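# Move four cartons from pallet to taped table area

## Task

Transfer every one of the four cartons from the pallet to the table. Each must lie flat, stay entirely inside the blue tape outline, sit directly on the table rather than on another carton, and keep the face that was on top at the start facing up. Cartons count only if they stay put without the robot holding them. When finished, release everything and move the tool away.

## Robot and tools

Robot: one six-joint arm (UR12e type, named ur12e_cup_quad) carrying a vacuum tool with four suction cups on two air channels, a and b. There is only one arm, so every row describes that arm alone.

Frames: all poses are in the scene frame. Its origin is on the table top below the arm base, +z points up, and +y is to the left when facing along +x. The base may be slightly tilted against the table. The cup point (end_effector_position) is the centre of the four cup rims when they touch nothing, and the cups point along its +z axis. In the cup point's own axes the cups are at x = -35 and +35 mm, with y = -70 mm for channel a and y = +70 mm for channel b. The tool reaches 148 mm out on each side along that y axis. Reported positions can be a little off, more so at long reach.

Row format (used by both motion tools): 9 numbers: x, y, z in metres, then qw, qx, qy, qz (w first), then suction_a and suction_b, each in [-1, 1]. The position and quaternion are an absolute target pose for the cup point in the scene frame, not an offset. Suction: +1 means full vacuum (about 75 kPa under ambient), a smaller value means that fraction, and 0.01 or less switches the channel off. Channels keep their last value.

execute_actions(actions): a list of up to 15 actions run in sequence. Each action is a list of up to 15 rows, one per 1/30 s control step. If an action has fewer than 15 rows, its last row is repeated to fill the 15 steps. An empty list just returns the current state and images. An action is rejected if its target lies more than 0.6 m from where the cup point is at that action's start, along any of the cup point's current axes. If any action is malformed, or the first fails that check against the latest reported state, nothing in the call runs. On every step the target is limited to 100 mm and 16 degrees from the measured pose, so far targets need several actions; position wins over orientation when both cannot be met. Repeat the intended quaternion in every row rather than copying the slightly drifted one from a result.

move(target, speed, stop_force, blocking): drives the cup point in a straight line toward one absolute row (target, 9 numbers as above; its suction values are applied at the start). speed is in m/s, 0.002 to 0.5, default 0.25; rotation is capped at twice that in rad/s. The path lasts 0.5 to 10 s and is cut off at 10 s. It does not avoid obstacles, and the real motion lags and may overshoot the speed, especially with the arm nearly straight. stop_force (N, 13 to 80, optional) ends the path once the wrist sensor feels that much extra push against the motion for 2 steps; the arm then backs up 2 steps and holds. It is only allowed after 0.2 s of scene time, is measured along the direction to the target, is unreliable on turning moves, and should be omitted when moving away from a surface. Pressure can briefly exceed it, so approach very slowly. blocking=false returns after 0.5 s while the arm continues; it cannot be combined with stop_force, and you must use wait or stop before any new row or move. The result adds a move: line with the ending (done, off_target, moving, held, fault, or contact when stop_force ended it) and limits (paced = pose clipped; held = some steps blocked), plus distance from target.

wait(seconds): 0 to 10; lets time pass holding the last command; returns early if a running move ends. stop(): brakes a running move; suction is unaffected. zoom_image(camera, region): camera is cam_head_left, cam_head_right or cam_wrist; region is [x0, y0, x1, y1] in pixels, at most 504 by 504. read_manual(section): only "licences"; moves nothing. finished_scene(scene): ends the current scene by number; irreversible, so only call it once the cartons are placed, released and the tool is clear.

Results: a state line with cup point position, quaternion and velocities; Joint positions; a Hand target line (where the controller is currently driving); step readings (HELD marks steps that were held back); suction_measured_a and suction_measured_b; part_present_a/b, which switch to 1 at 0.54 and back to 0 below 0.49; Wrist force and Wrist torque on the cup point's axes (offset up to about 5.5 N, noise up to 3.4 N, saturating near 100 N; "no reading" is normal at start). "pose unreachable" means the clearance check altered or blocked the command. Images come from cam_head_left and cam_head_right (896x504) and cam_wrist (504x504, fisheye), with calibrations supplied.

Gripping: switch a channel on and press both of its cups fully onto a flat, smooth carton face; edges, seams or holes under a cup leak. A channel with a cup over nothing steals the shared pump's flow from the other channel. A good seal reads within 0.17 of the command (0.27 with both on); near 0 means no seal. Cups shrink up to about 12 mm under vacuum. To release, set the carton down on its support, turn both channels off, then rise at least 15 mm. If a cup seals onto the table, switch that channel off.

Avoid: the arm is stiff, so commanding past a contact can cause a fault stop (10 s halt, rest of call skipped) at joint torque limits (287, 287, 130, 46.9, 46.9, 46.9 N m) or at 150 N outside force. Approach slowly, ideally with stop_force. Do not drop, slam or knock cartons, and never let anything fall off the table, which ends the scene. Loose objects may occasionally get a small push. The robot holds its last command while you compose a reply, and holding a load heats motors (warning at 70 °C, brake stop at 85 °C), so avoid long holds.

Each tool is called after "Emit:" as name([rows], argument=value, ...), one row to a line, values as JSON.

## Session

Emit:
move(target=[0.7,-0.35,0.65,0,0.7071,0.7071,0,0,0], speed=0.4)

Scene clock: 1.70 s.
end_effector_position=(+0.7007, -0.3498, +0.6498) suction_measured_a=0.00 part_present_a=0 suction_measured_b=0.00 part_present_b=0 end_effector_quat_wxyz=(-0.000, +0.707, +0.707, +0.000) end_effector_velocity=(+0.001, -0.001, -0.000) end_effector_angular_velocity=(+0.001, +0.002, +0.001)
Joint positions: [-0.717 -1.423  1.252 -1.392 -1.584 -2.242]
Joint velocities: [ 0.001  0.003 -0.004  0.002 -0.    -0.001]
Motor temperatures (°C, as the motors report them): [30 29 31 34 34 33]
Wrist force (N, on the end effector, along its own x y z axes, offset not removed): [1.2 -3.4 1.5]
Wrist torque (N m, same axes, about the end effector's origin, offset not removed): [-0.83 0.23 -0.15]
Hand target: +0.701, -0.350, +0.650; -0.000, +0.707, +0.707, +0.000
Off the commanded pose: 0.001 m, 0 deg.
move: done
camera_calibration (this result's frames):
cam_wrist: T_world_to_cam=[[-0.999477, -0.000278387, 0.0323394, 0.684894], [0.0193683, 0.795652, 0.605444, -0.0821636], [-0.0258995, 0.605753, -0.795231, 0.887494], [0, 0, 0, 1]] pos_world=[0.709112, -0.472038, 0.733359]

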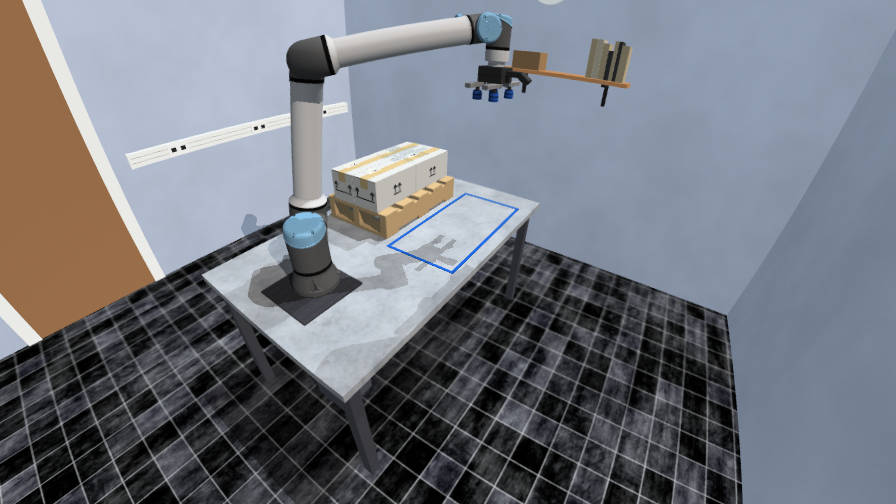

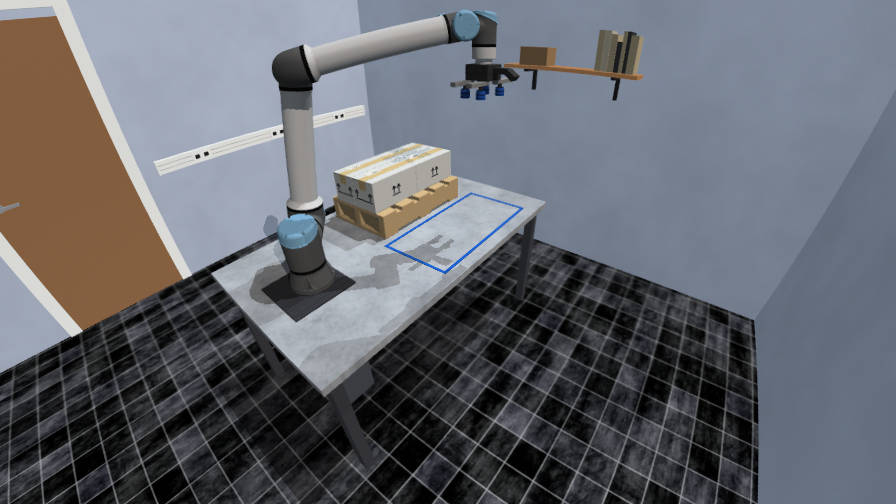

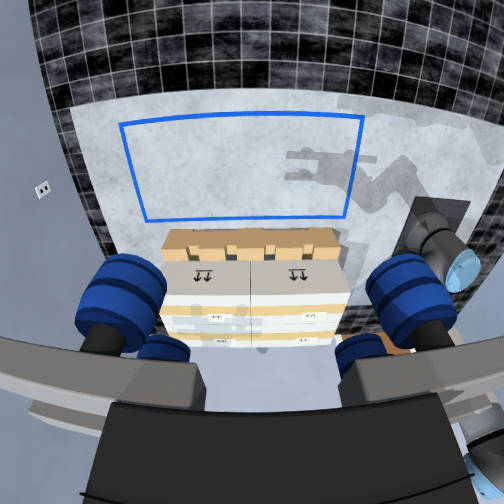

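Emit:
move(target=[0.7,0.03,0.65,0,0.7071,0.7071,0,0,0], speed=0.4)

Scene clock: 7.07 s.
end_effector_position=(+0.6995, +0.0298, +0.6501) suction_measured_a=0.00 part_present_a=0 suction_measured_b=0.00 part_present_b=0 end_effector_quat_wxyz=(+0.000, +0.707, +0.707, -0.000) end_effector_velocity=(+0.001, +0.002, -0.001) end_effector_angular_velocity=(-0.000, +0.002, -0.001)
Joint positions: [-0.243 -1.558  1.402 -1.401 -1.581 -1.767]
Joint velocities: [ 0.003  0.002 -0.    -0.    -0.     0.003]
Motor temperatures (°C, as the motors report them): [30 29 31 34 34 33]
Wrist force (N, on the end effector, along its own x y z axes, offset not removed): [3.0 -3.3 -0.7]
Wrist torque (N m, same axes, about the end effector's origin, offset not removed): [-0.85 -0.19 -0.13]
Hand target: +0.699, +0.030, +0.650; +0.000, +0.707, +0.707, -0.000
Off the commanded pose: 0.001 m, 0 deg.
move: done
camera_calibration (this result's frames):
cam_wrist: T_world_to_cam=[[-0.999471, -0.000180123, 0.0325373, 0.683625], [0.0195131, 0.796891, 0.603808, -0.383433], [-0.0260375, 0.604123, -0.796466, 0.658672], [0, 0, 0, 1]] pos_world=[0.707895, -0.0922409, 0.733886]

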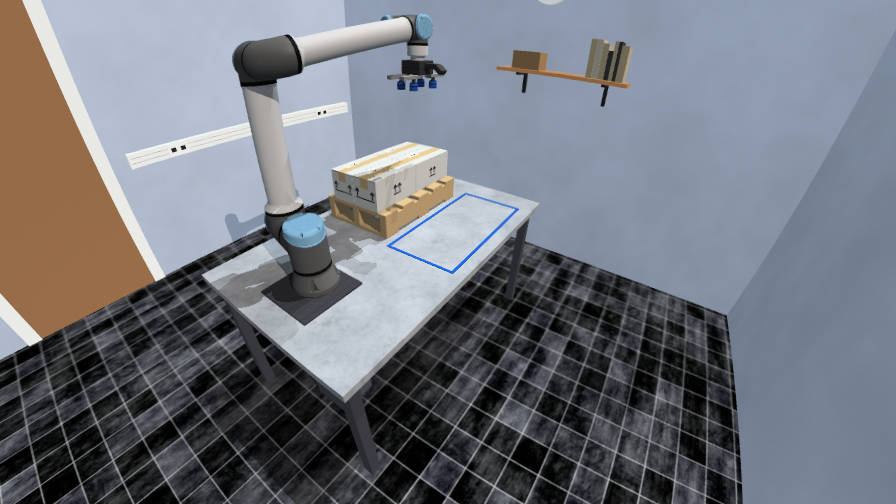

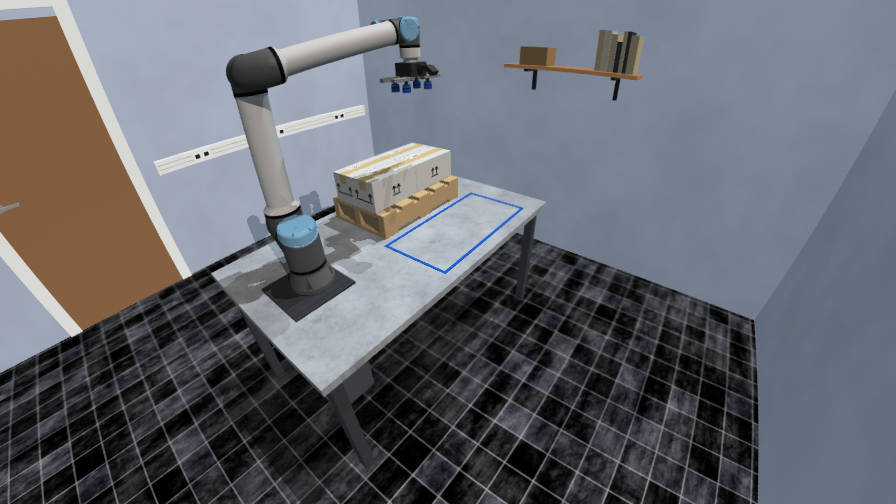

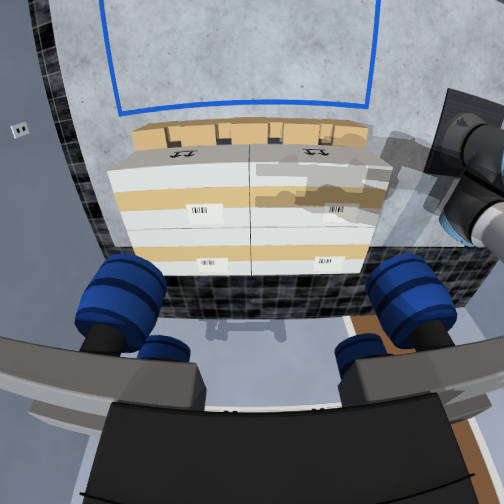

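Emit:
move(target=[0.558,0.122,0.30,0,0.7071,0.7071,0,0,0], speed=0.4)

Emit:
move(target=[0.558,0.122,0.273,0,0.7071,0.7071,0,1,1], speed=0.008, stop_force=25)

Emit:
wait(seconds=0.5)

Scene clock: 13.67 s.
end_effector_position=(+0.5575, +0.1218, +0.3003) suction_measured_a=0.00 part_present_a=0 suction_measured_b=0.00 part_present_b=0 end_effector_quat_wxyz=(+0.000, +0.707, +0.707, -0.000) end_effector_velocity=(-0.000, -0.001, -0.001) end_effector_angular_velocity=(-0.001, -0.001, -0.001)
Joint positions: [-0.134 -1.701  2.161 -2.017 -1.578 -1.658]
Joint velocities: [-0.001  0.     0.002 -0.003 -0.001  0.001]
Motor temperatures (°C, as the motors report them): [30 29 31 34 34 33]
Wrist force (N, on the end effector, along its own x y z axes, offset not removed): [3.8 -3.4 -2.2]
Wrist torque (N m, same axes, about the end effector's origin, offset not removed): [-0.82 -0.14 -0.08]
Hand target: +0.557, +0.122, +0.300; +0.000, +0.707, +0.707, -0.000
Off the commanded pose: 0.001 m, 0 deg.
move: done
camera_calibration (this result's frames):
cam_wrist: T_world_to_cam=[[-0.999472, -0.000200483, 0.0325007, 0.553162], [0.0194981, 0.796349, 0.604523, -0.242848], [-0.0260031, 0.604837, -0.795925, 0.320536], [0, 0, 0, 1]] pos_world=[0.56594, -0.00036904, 0.383951]

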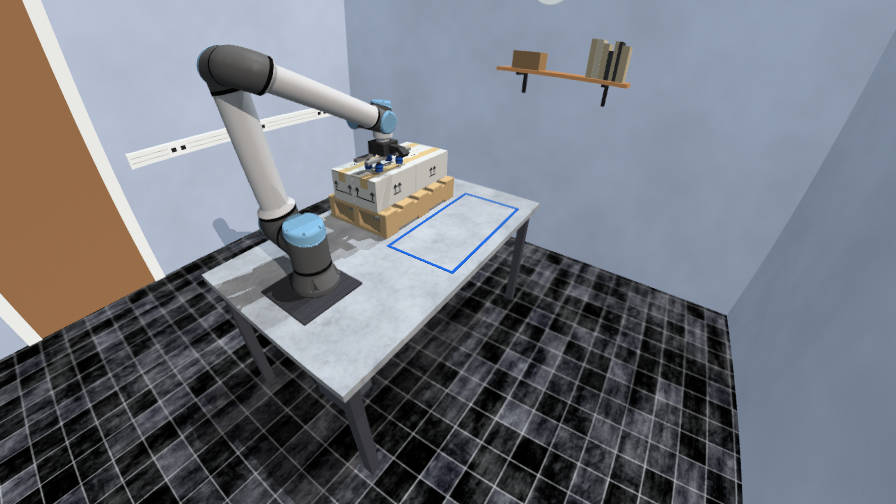

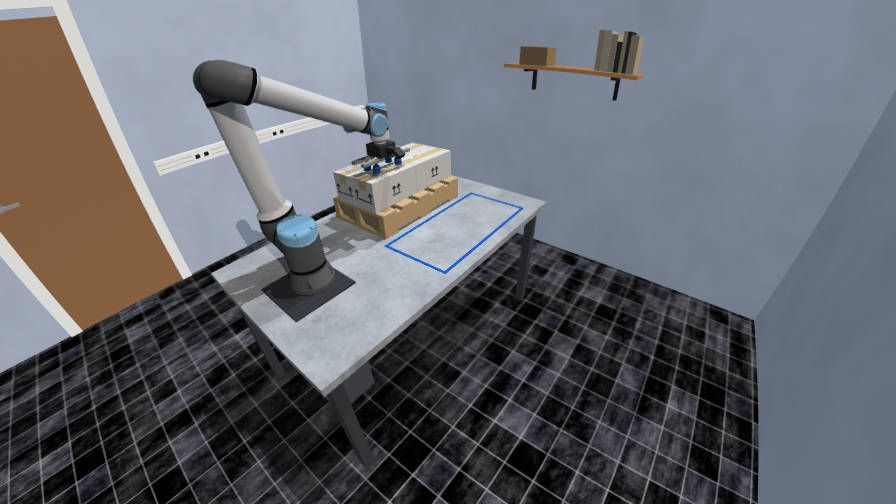

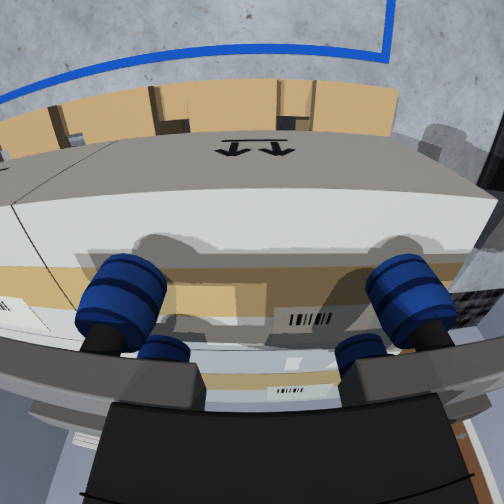

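Scene clock: 17.30 s.
end_effector_position=(+0.5580, +0.1220, +0.2731) suction_measured_a=0.79 part_present_a=1 suction_measured_b=0.79 part_present_b=1 end_effector_quat_wxyz=(+0.000, +0.707, +0.707, -0.000) end_effector_velocity=(+0.000, -0.001, -0.002) end_effector_angular_velocity=(+0.000, +0.002, -0.001)
Joint positions: [-0.134 -1.675  2.193 -2.074 -1.578 -1.658]
Joint velocities: [-0.001  0.003  0.001 -0.002 -0.     0.   ]
Motor temperatures (°C, as the motors report them): [30 29 31 34 34 33]
Wrist force (N, on the end effector, along its own x y z axes, offset not removed): [-0.4 -4.8 22.0]
Wrist torque (N m, same axes, about the end effector's origin, offset not removed): [-1.41 0.39 -0.07]
Hand target: +0.558, +0.122, +0.273; -0.000, +0.707, +0.707, -0.000
Off the commanded pose: 0.000 m, 0 deg.
move: done
camera_calibration (this result's frames):
cam_wrist: T_world_to_cam=[[-0.99947, -0.000203931, 0.0325379, 0.554495], [0.0195225, 0.796241, 0.604664, -0.226646], [-0.0260313, 0.604979, -0.795816, 0.298767], [0, 0, 0, 1]] pos_world=[0.566404, -0.000169792, 0.356767]

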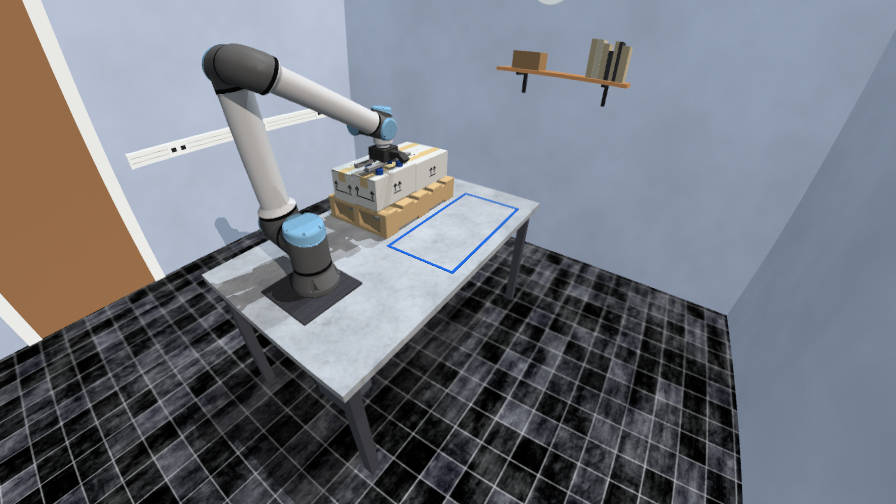

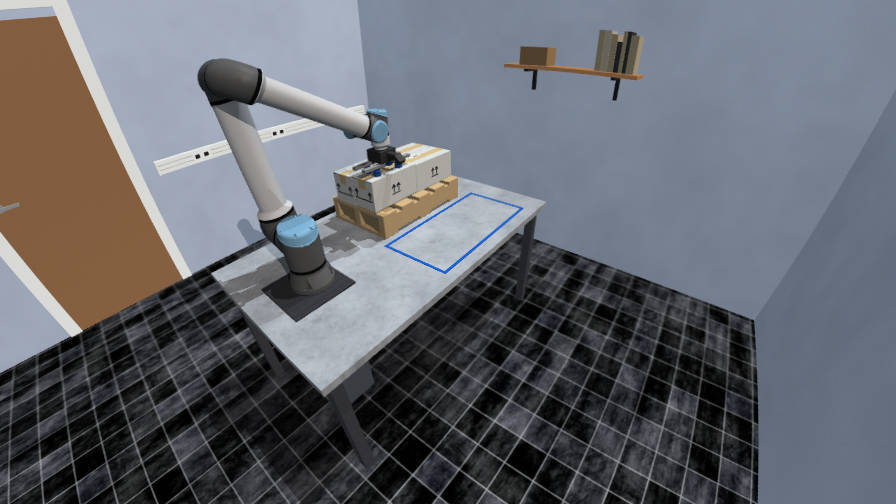

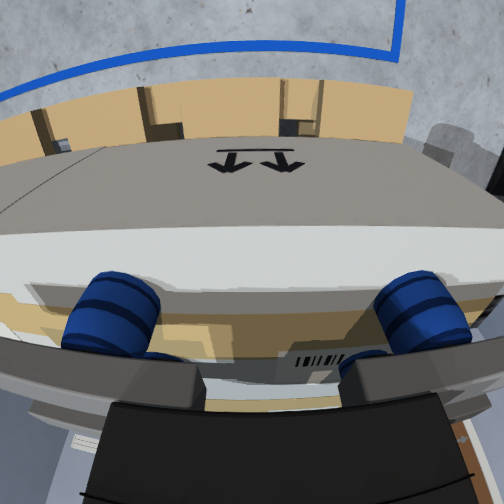

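Scene clock: 17.80 s.
end_effector_position=(+0.5580, +0.1220, +0.2730) suction_measured_a=0.83 part_present_a=1 suction_measured_b=0.83 part_present_b=1 end_effector_quat_wxyz=(-0.000, +0.707, +0.707, -0.000) end_effector_velocity=(+0.001, -0.001, -0.001) end_effector_angular_velocity=(+0.000, +0.002, -0.002)
Joint positions: [-0.134 -1.675  2.193 -2.074 -1.578 -1.658]
Joint velocities: [-0.002  0.002 -0.     0.    -0.    -0.   ]
Motor temperatures (°C, as the motors report them): [30 29 31 34 34 33]
Wrist force (N, on the end effector, along its own x y z axes, offset not removed): [1.0 -3.4 20.5]
Wrist torque (N m, same axes, about the end effector's origin, offset not removed): [-1.15 0.25 -0.09]
Hand target: +0.558, +0.122, +0.273; -0.000, +0.707, +0.707, -0.000
Off the commanded pose: 0.000 m, 0 deg.
wait: 0.50 s; at rest by 0.17 s
camera_calibration (this result's frames):
cam_wrist: T_world_to_cam=[[-0.999471, -0.000210514, 0.0325364, 0.5545], [0.0195165, 0.796237, 0.60467, -0.226592], [-0.026034, 0.604984, -0.795812, 0.298689], [0, 0, 0, 1]] pos_world=[0.566405, -0.000164436, 0.356672]

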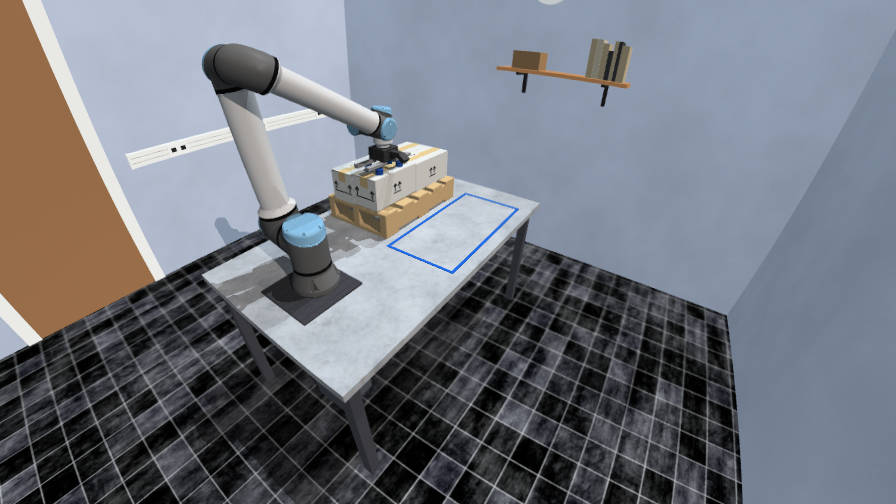

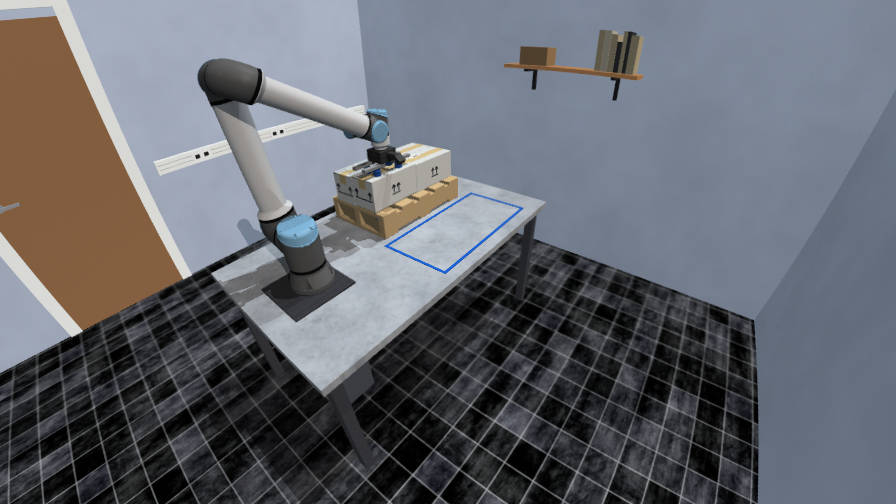

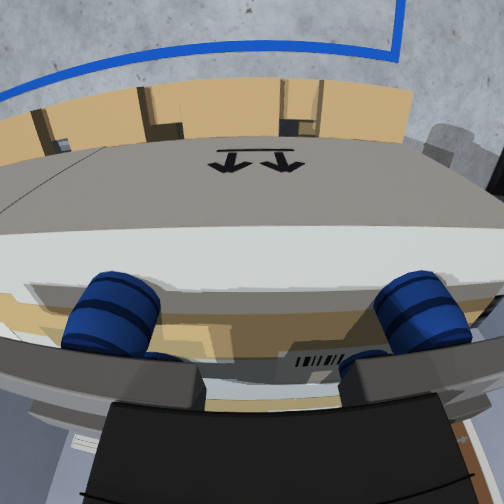

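Emit:
move(target=[0.556,0.118,0.30,0,0.7071,0.7071,0,1,1], speed=0.1)

Emit:
move(target=[0.56,-0.30,0.30,0,0.7071,0.7071,0,1,1])

Emit:
move(target=[0.56,-0.30,0.15,0,0.7071,0.7071,0,1,1], speed=0.12)

Scene clock: 21.77 s.
end_effector_position=(+0.5560, +0.1180, +0.2999) suction_measured_a=0.84 part_present_a=1 suction_measured_b=0.84 part_present_b=1 end_effector_quat_wxyz=(-0.000, +0.707, +0.707, +0.000) end_effector_velocity=(-0.000, -0.001, +0.001) end_effector_angular_velocity=(-0.000, +0.000, -0.002)
Joint positions: [-0.141 -1.704  2.165 -2.017 -1.578 -1.666]
Joint velocities: [-0.002 -0.002 -0.001  0.003 -0.    -0.   ]
Motor temperatures (°C, as the motors report them): [30 29 31 34 34 33]
Wrist force (N, on the end effector, along its own x y z axes, offset not removed): [2.2 -2.4 22.6]
Wrist torque (N m, same axes, about the end effector's origin, offset not removed): [-1.09 0.05 -0.14]
Hand target: +0.556, +0.118, +0.300; -0.000, +0.707, +0.707, +0.000
Off the commanded pose: 0.000 m, 0 deg.
move: done
camera_calibration (this result's frames):
cam_wrist: T_world_to_cam=[[-0.99947, -0.000223905, 0.0325489, 0.551692], [0.019514, 0.796223, 0.604688, -0.239643], [-0.0260516, 0.605003, -0.795797, 0.322431], [0, 0, 0, 1]] pos_world=[0.564476, -0.00413894, 0.383542]

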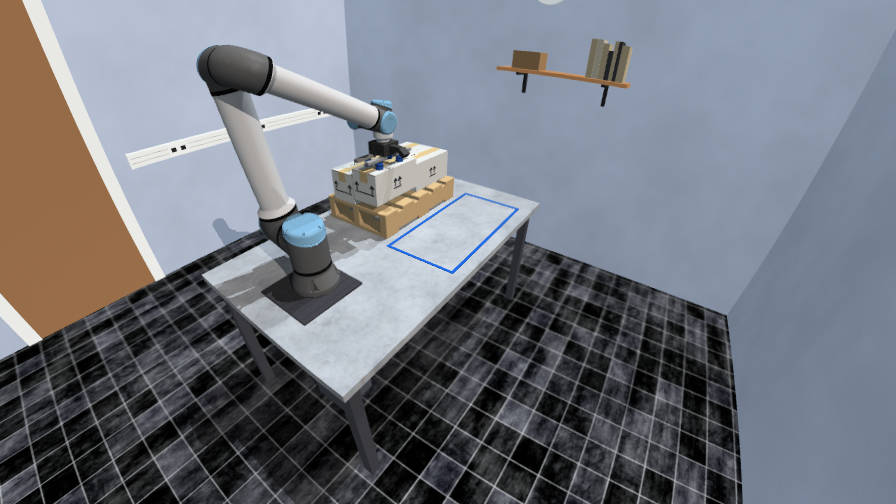

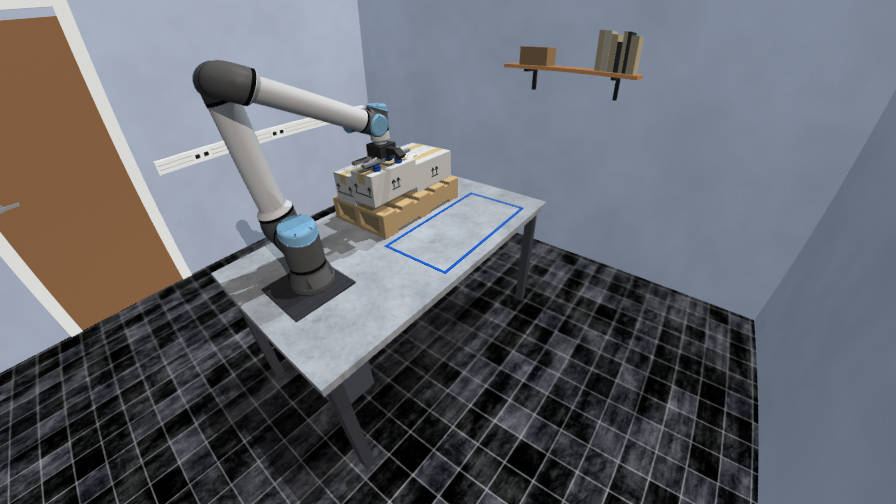

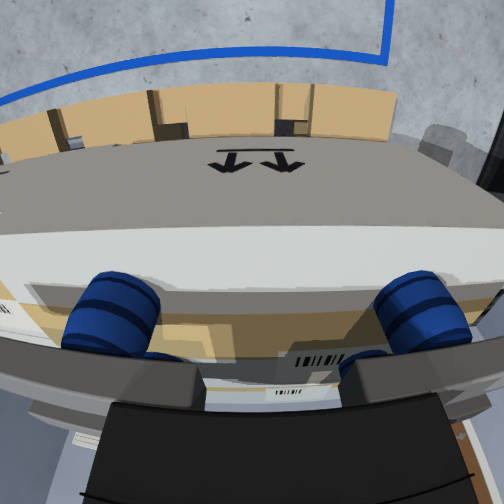

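Scene clock: 24.00 s.
end_effector_position=(+0.5607, -0.2996, +0.3000) suction_measured_a=0.84 part_present_a=1 suction_measured_b=0.84 part_present_b=1 end_effector_quat_wxyz=(-0.000, +0.707, +0.707, +0.001) end_effector_velocity=(-0.000, -0.002, +0.000) end_effector_angular_velocity=(-0.000, -0.001, -0.001)
Joint positions: [-0.802 -1.591  2.059 -2.031 -1.584 -2.326]
Joint velocities: [-0.003  0.001 -0.001 -0.     0.    -0.002]
Motor temperatures (°C, as the motors report them): [30 29 31 34 34 33]
Wrist force (N, on the end effector, along its own x y z axes, offset not removed): [2.7 -0.5 23.3]
Wrist torque (N m, same axes, about the end effector's origin, offset not removed): [-0.86 -0.08 -0.10]
Hand target: +0.561, -0.300, +0.300; -0.000, +0.707, +0.707, +0.001
Off the commanded pose: 0.001 m, 0 deg.
move: done
camera_calibration (this result's frames):
cam_wrist: T_world_to_cam=[[-0.999476, -0.000268339, 0.0323609, 0.55626], [0.0194028, 0.795338, 0.605855, 0.0922234], [-0.0259004, 0.606166, -0.794916, 0.5753], [0, 0, 0, 1]] pos_world=[0.569079, -0.421927, 0.38344]

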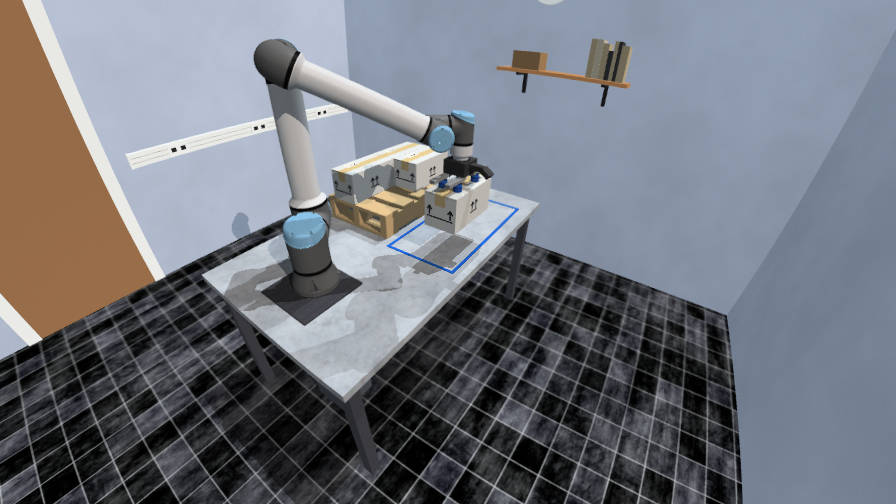

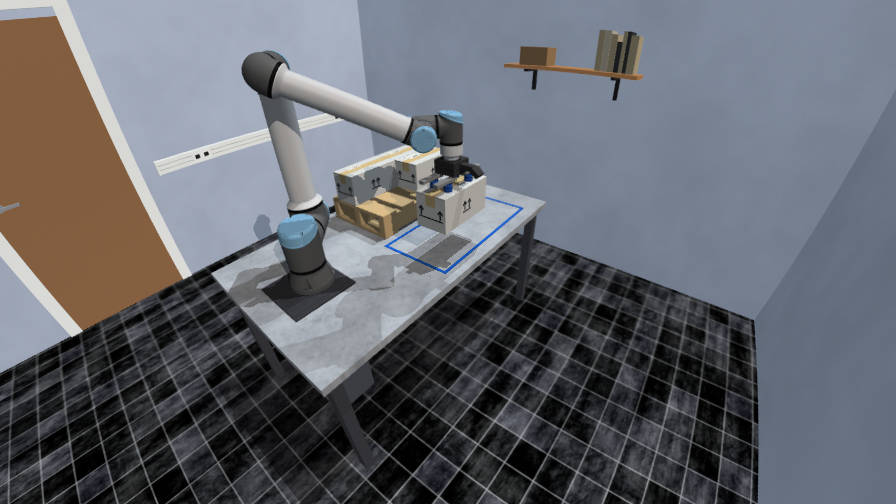

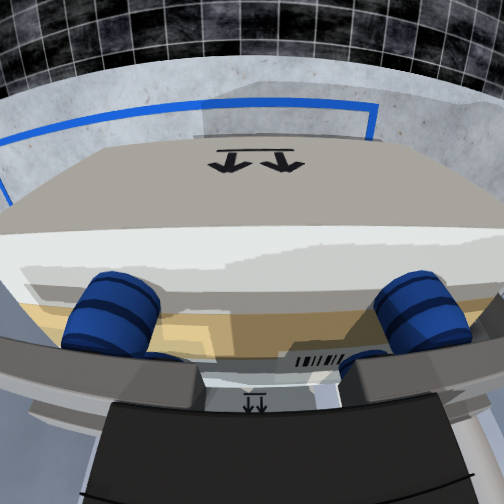

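Scene clock: 25.70 s.
end_effector_position=(+0.5599, -0.2999, +0.1502) suction_measured_a=0.84 part_present_a=1 suction_measured_b=0.84 part_present_b=1 end_effector_quat_wxyz=(+0.000, +0.707, +0.707, +0.000) end_effector_velocity=(-0.000, +0.000, -0.002) end_effector_angular_velocity=(+0.000, +0.000, +0.000)
Joint positions: [-0.806 -1.426  2.205 -2.342 -1.586 -2.331]
Joint velocities: [ 0.     0.002  0.001 -0.003  0.    -0.   ]
Motor temperatures (°C, as the motors report them): [30 29 31 34 34 33]
Wrist force (N, on the end effector, along its own x y z axes, offset not removed): [3.5 -4.2 20.0]
Wrist torque (N m, same axes, about the end effector's origin, offset not removed): [-1.29 -0.15 -0.13]
Hand target: +0.560, -0.300, +0.150; -0.000, +0.707, +0.707, +0.000
Off the commanded pose: 0.000 m, 0 deg.
move: done
camera_calibration (this result's frames):
cam_wrist: T_world_to_cam=[[-0.999471, -0.000206912, 0.0325215, 0.560319], [0.0195103, 0.796237, 0.60467, 0.183577], [-0.0260199, 0.604984, -0.795812, 0.456202], [0, 0, 0, 1]] pos_world=[0.568311, -0.42205, 0.233825]

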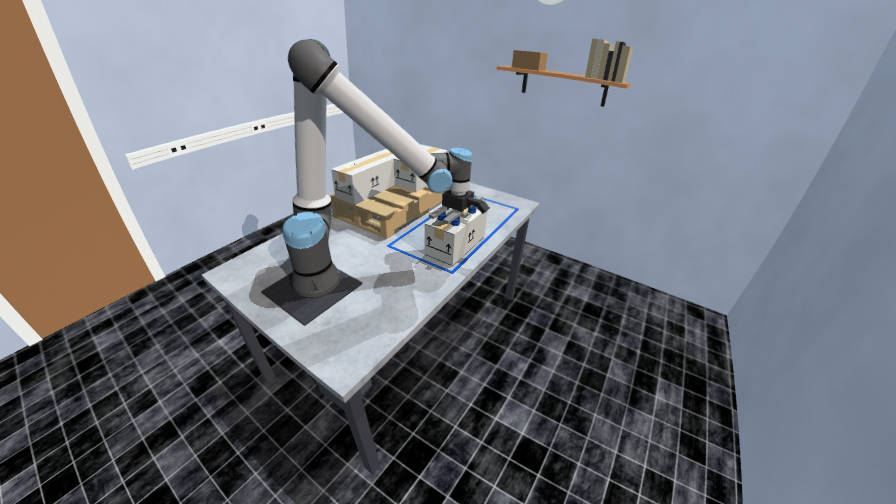

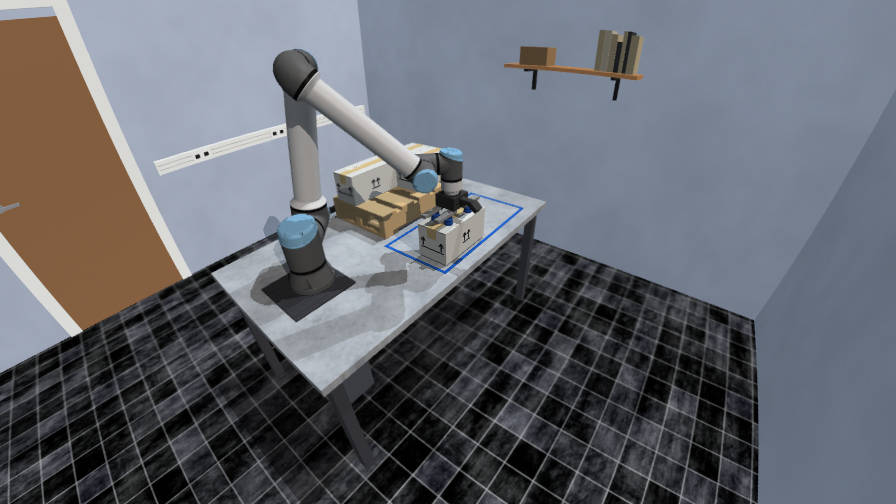

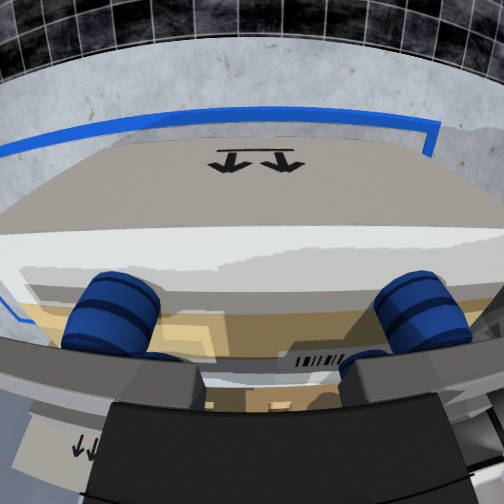

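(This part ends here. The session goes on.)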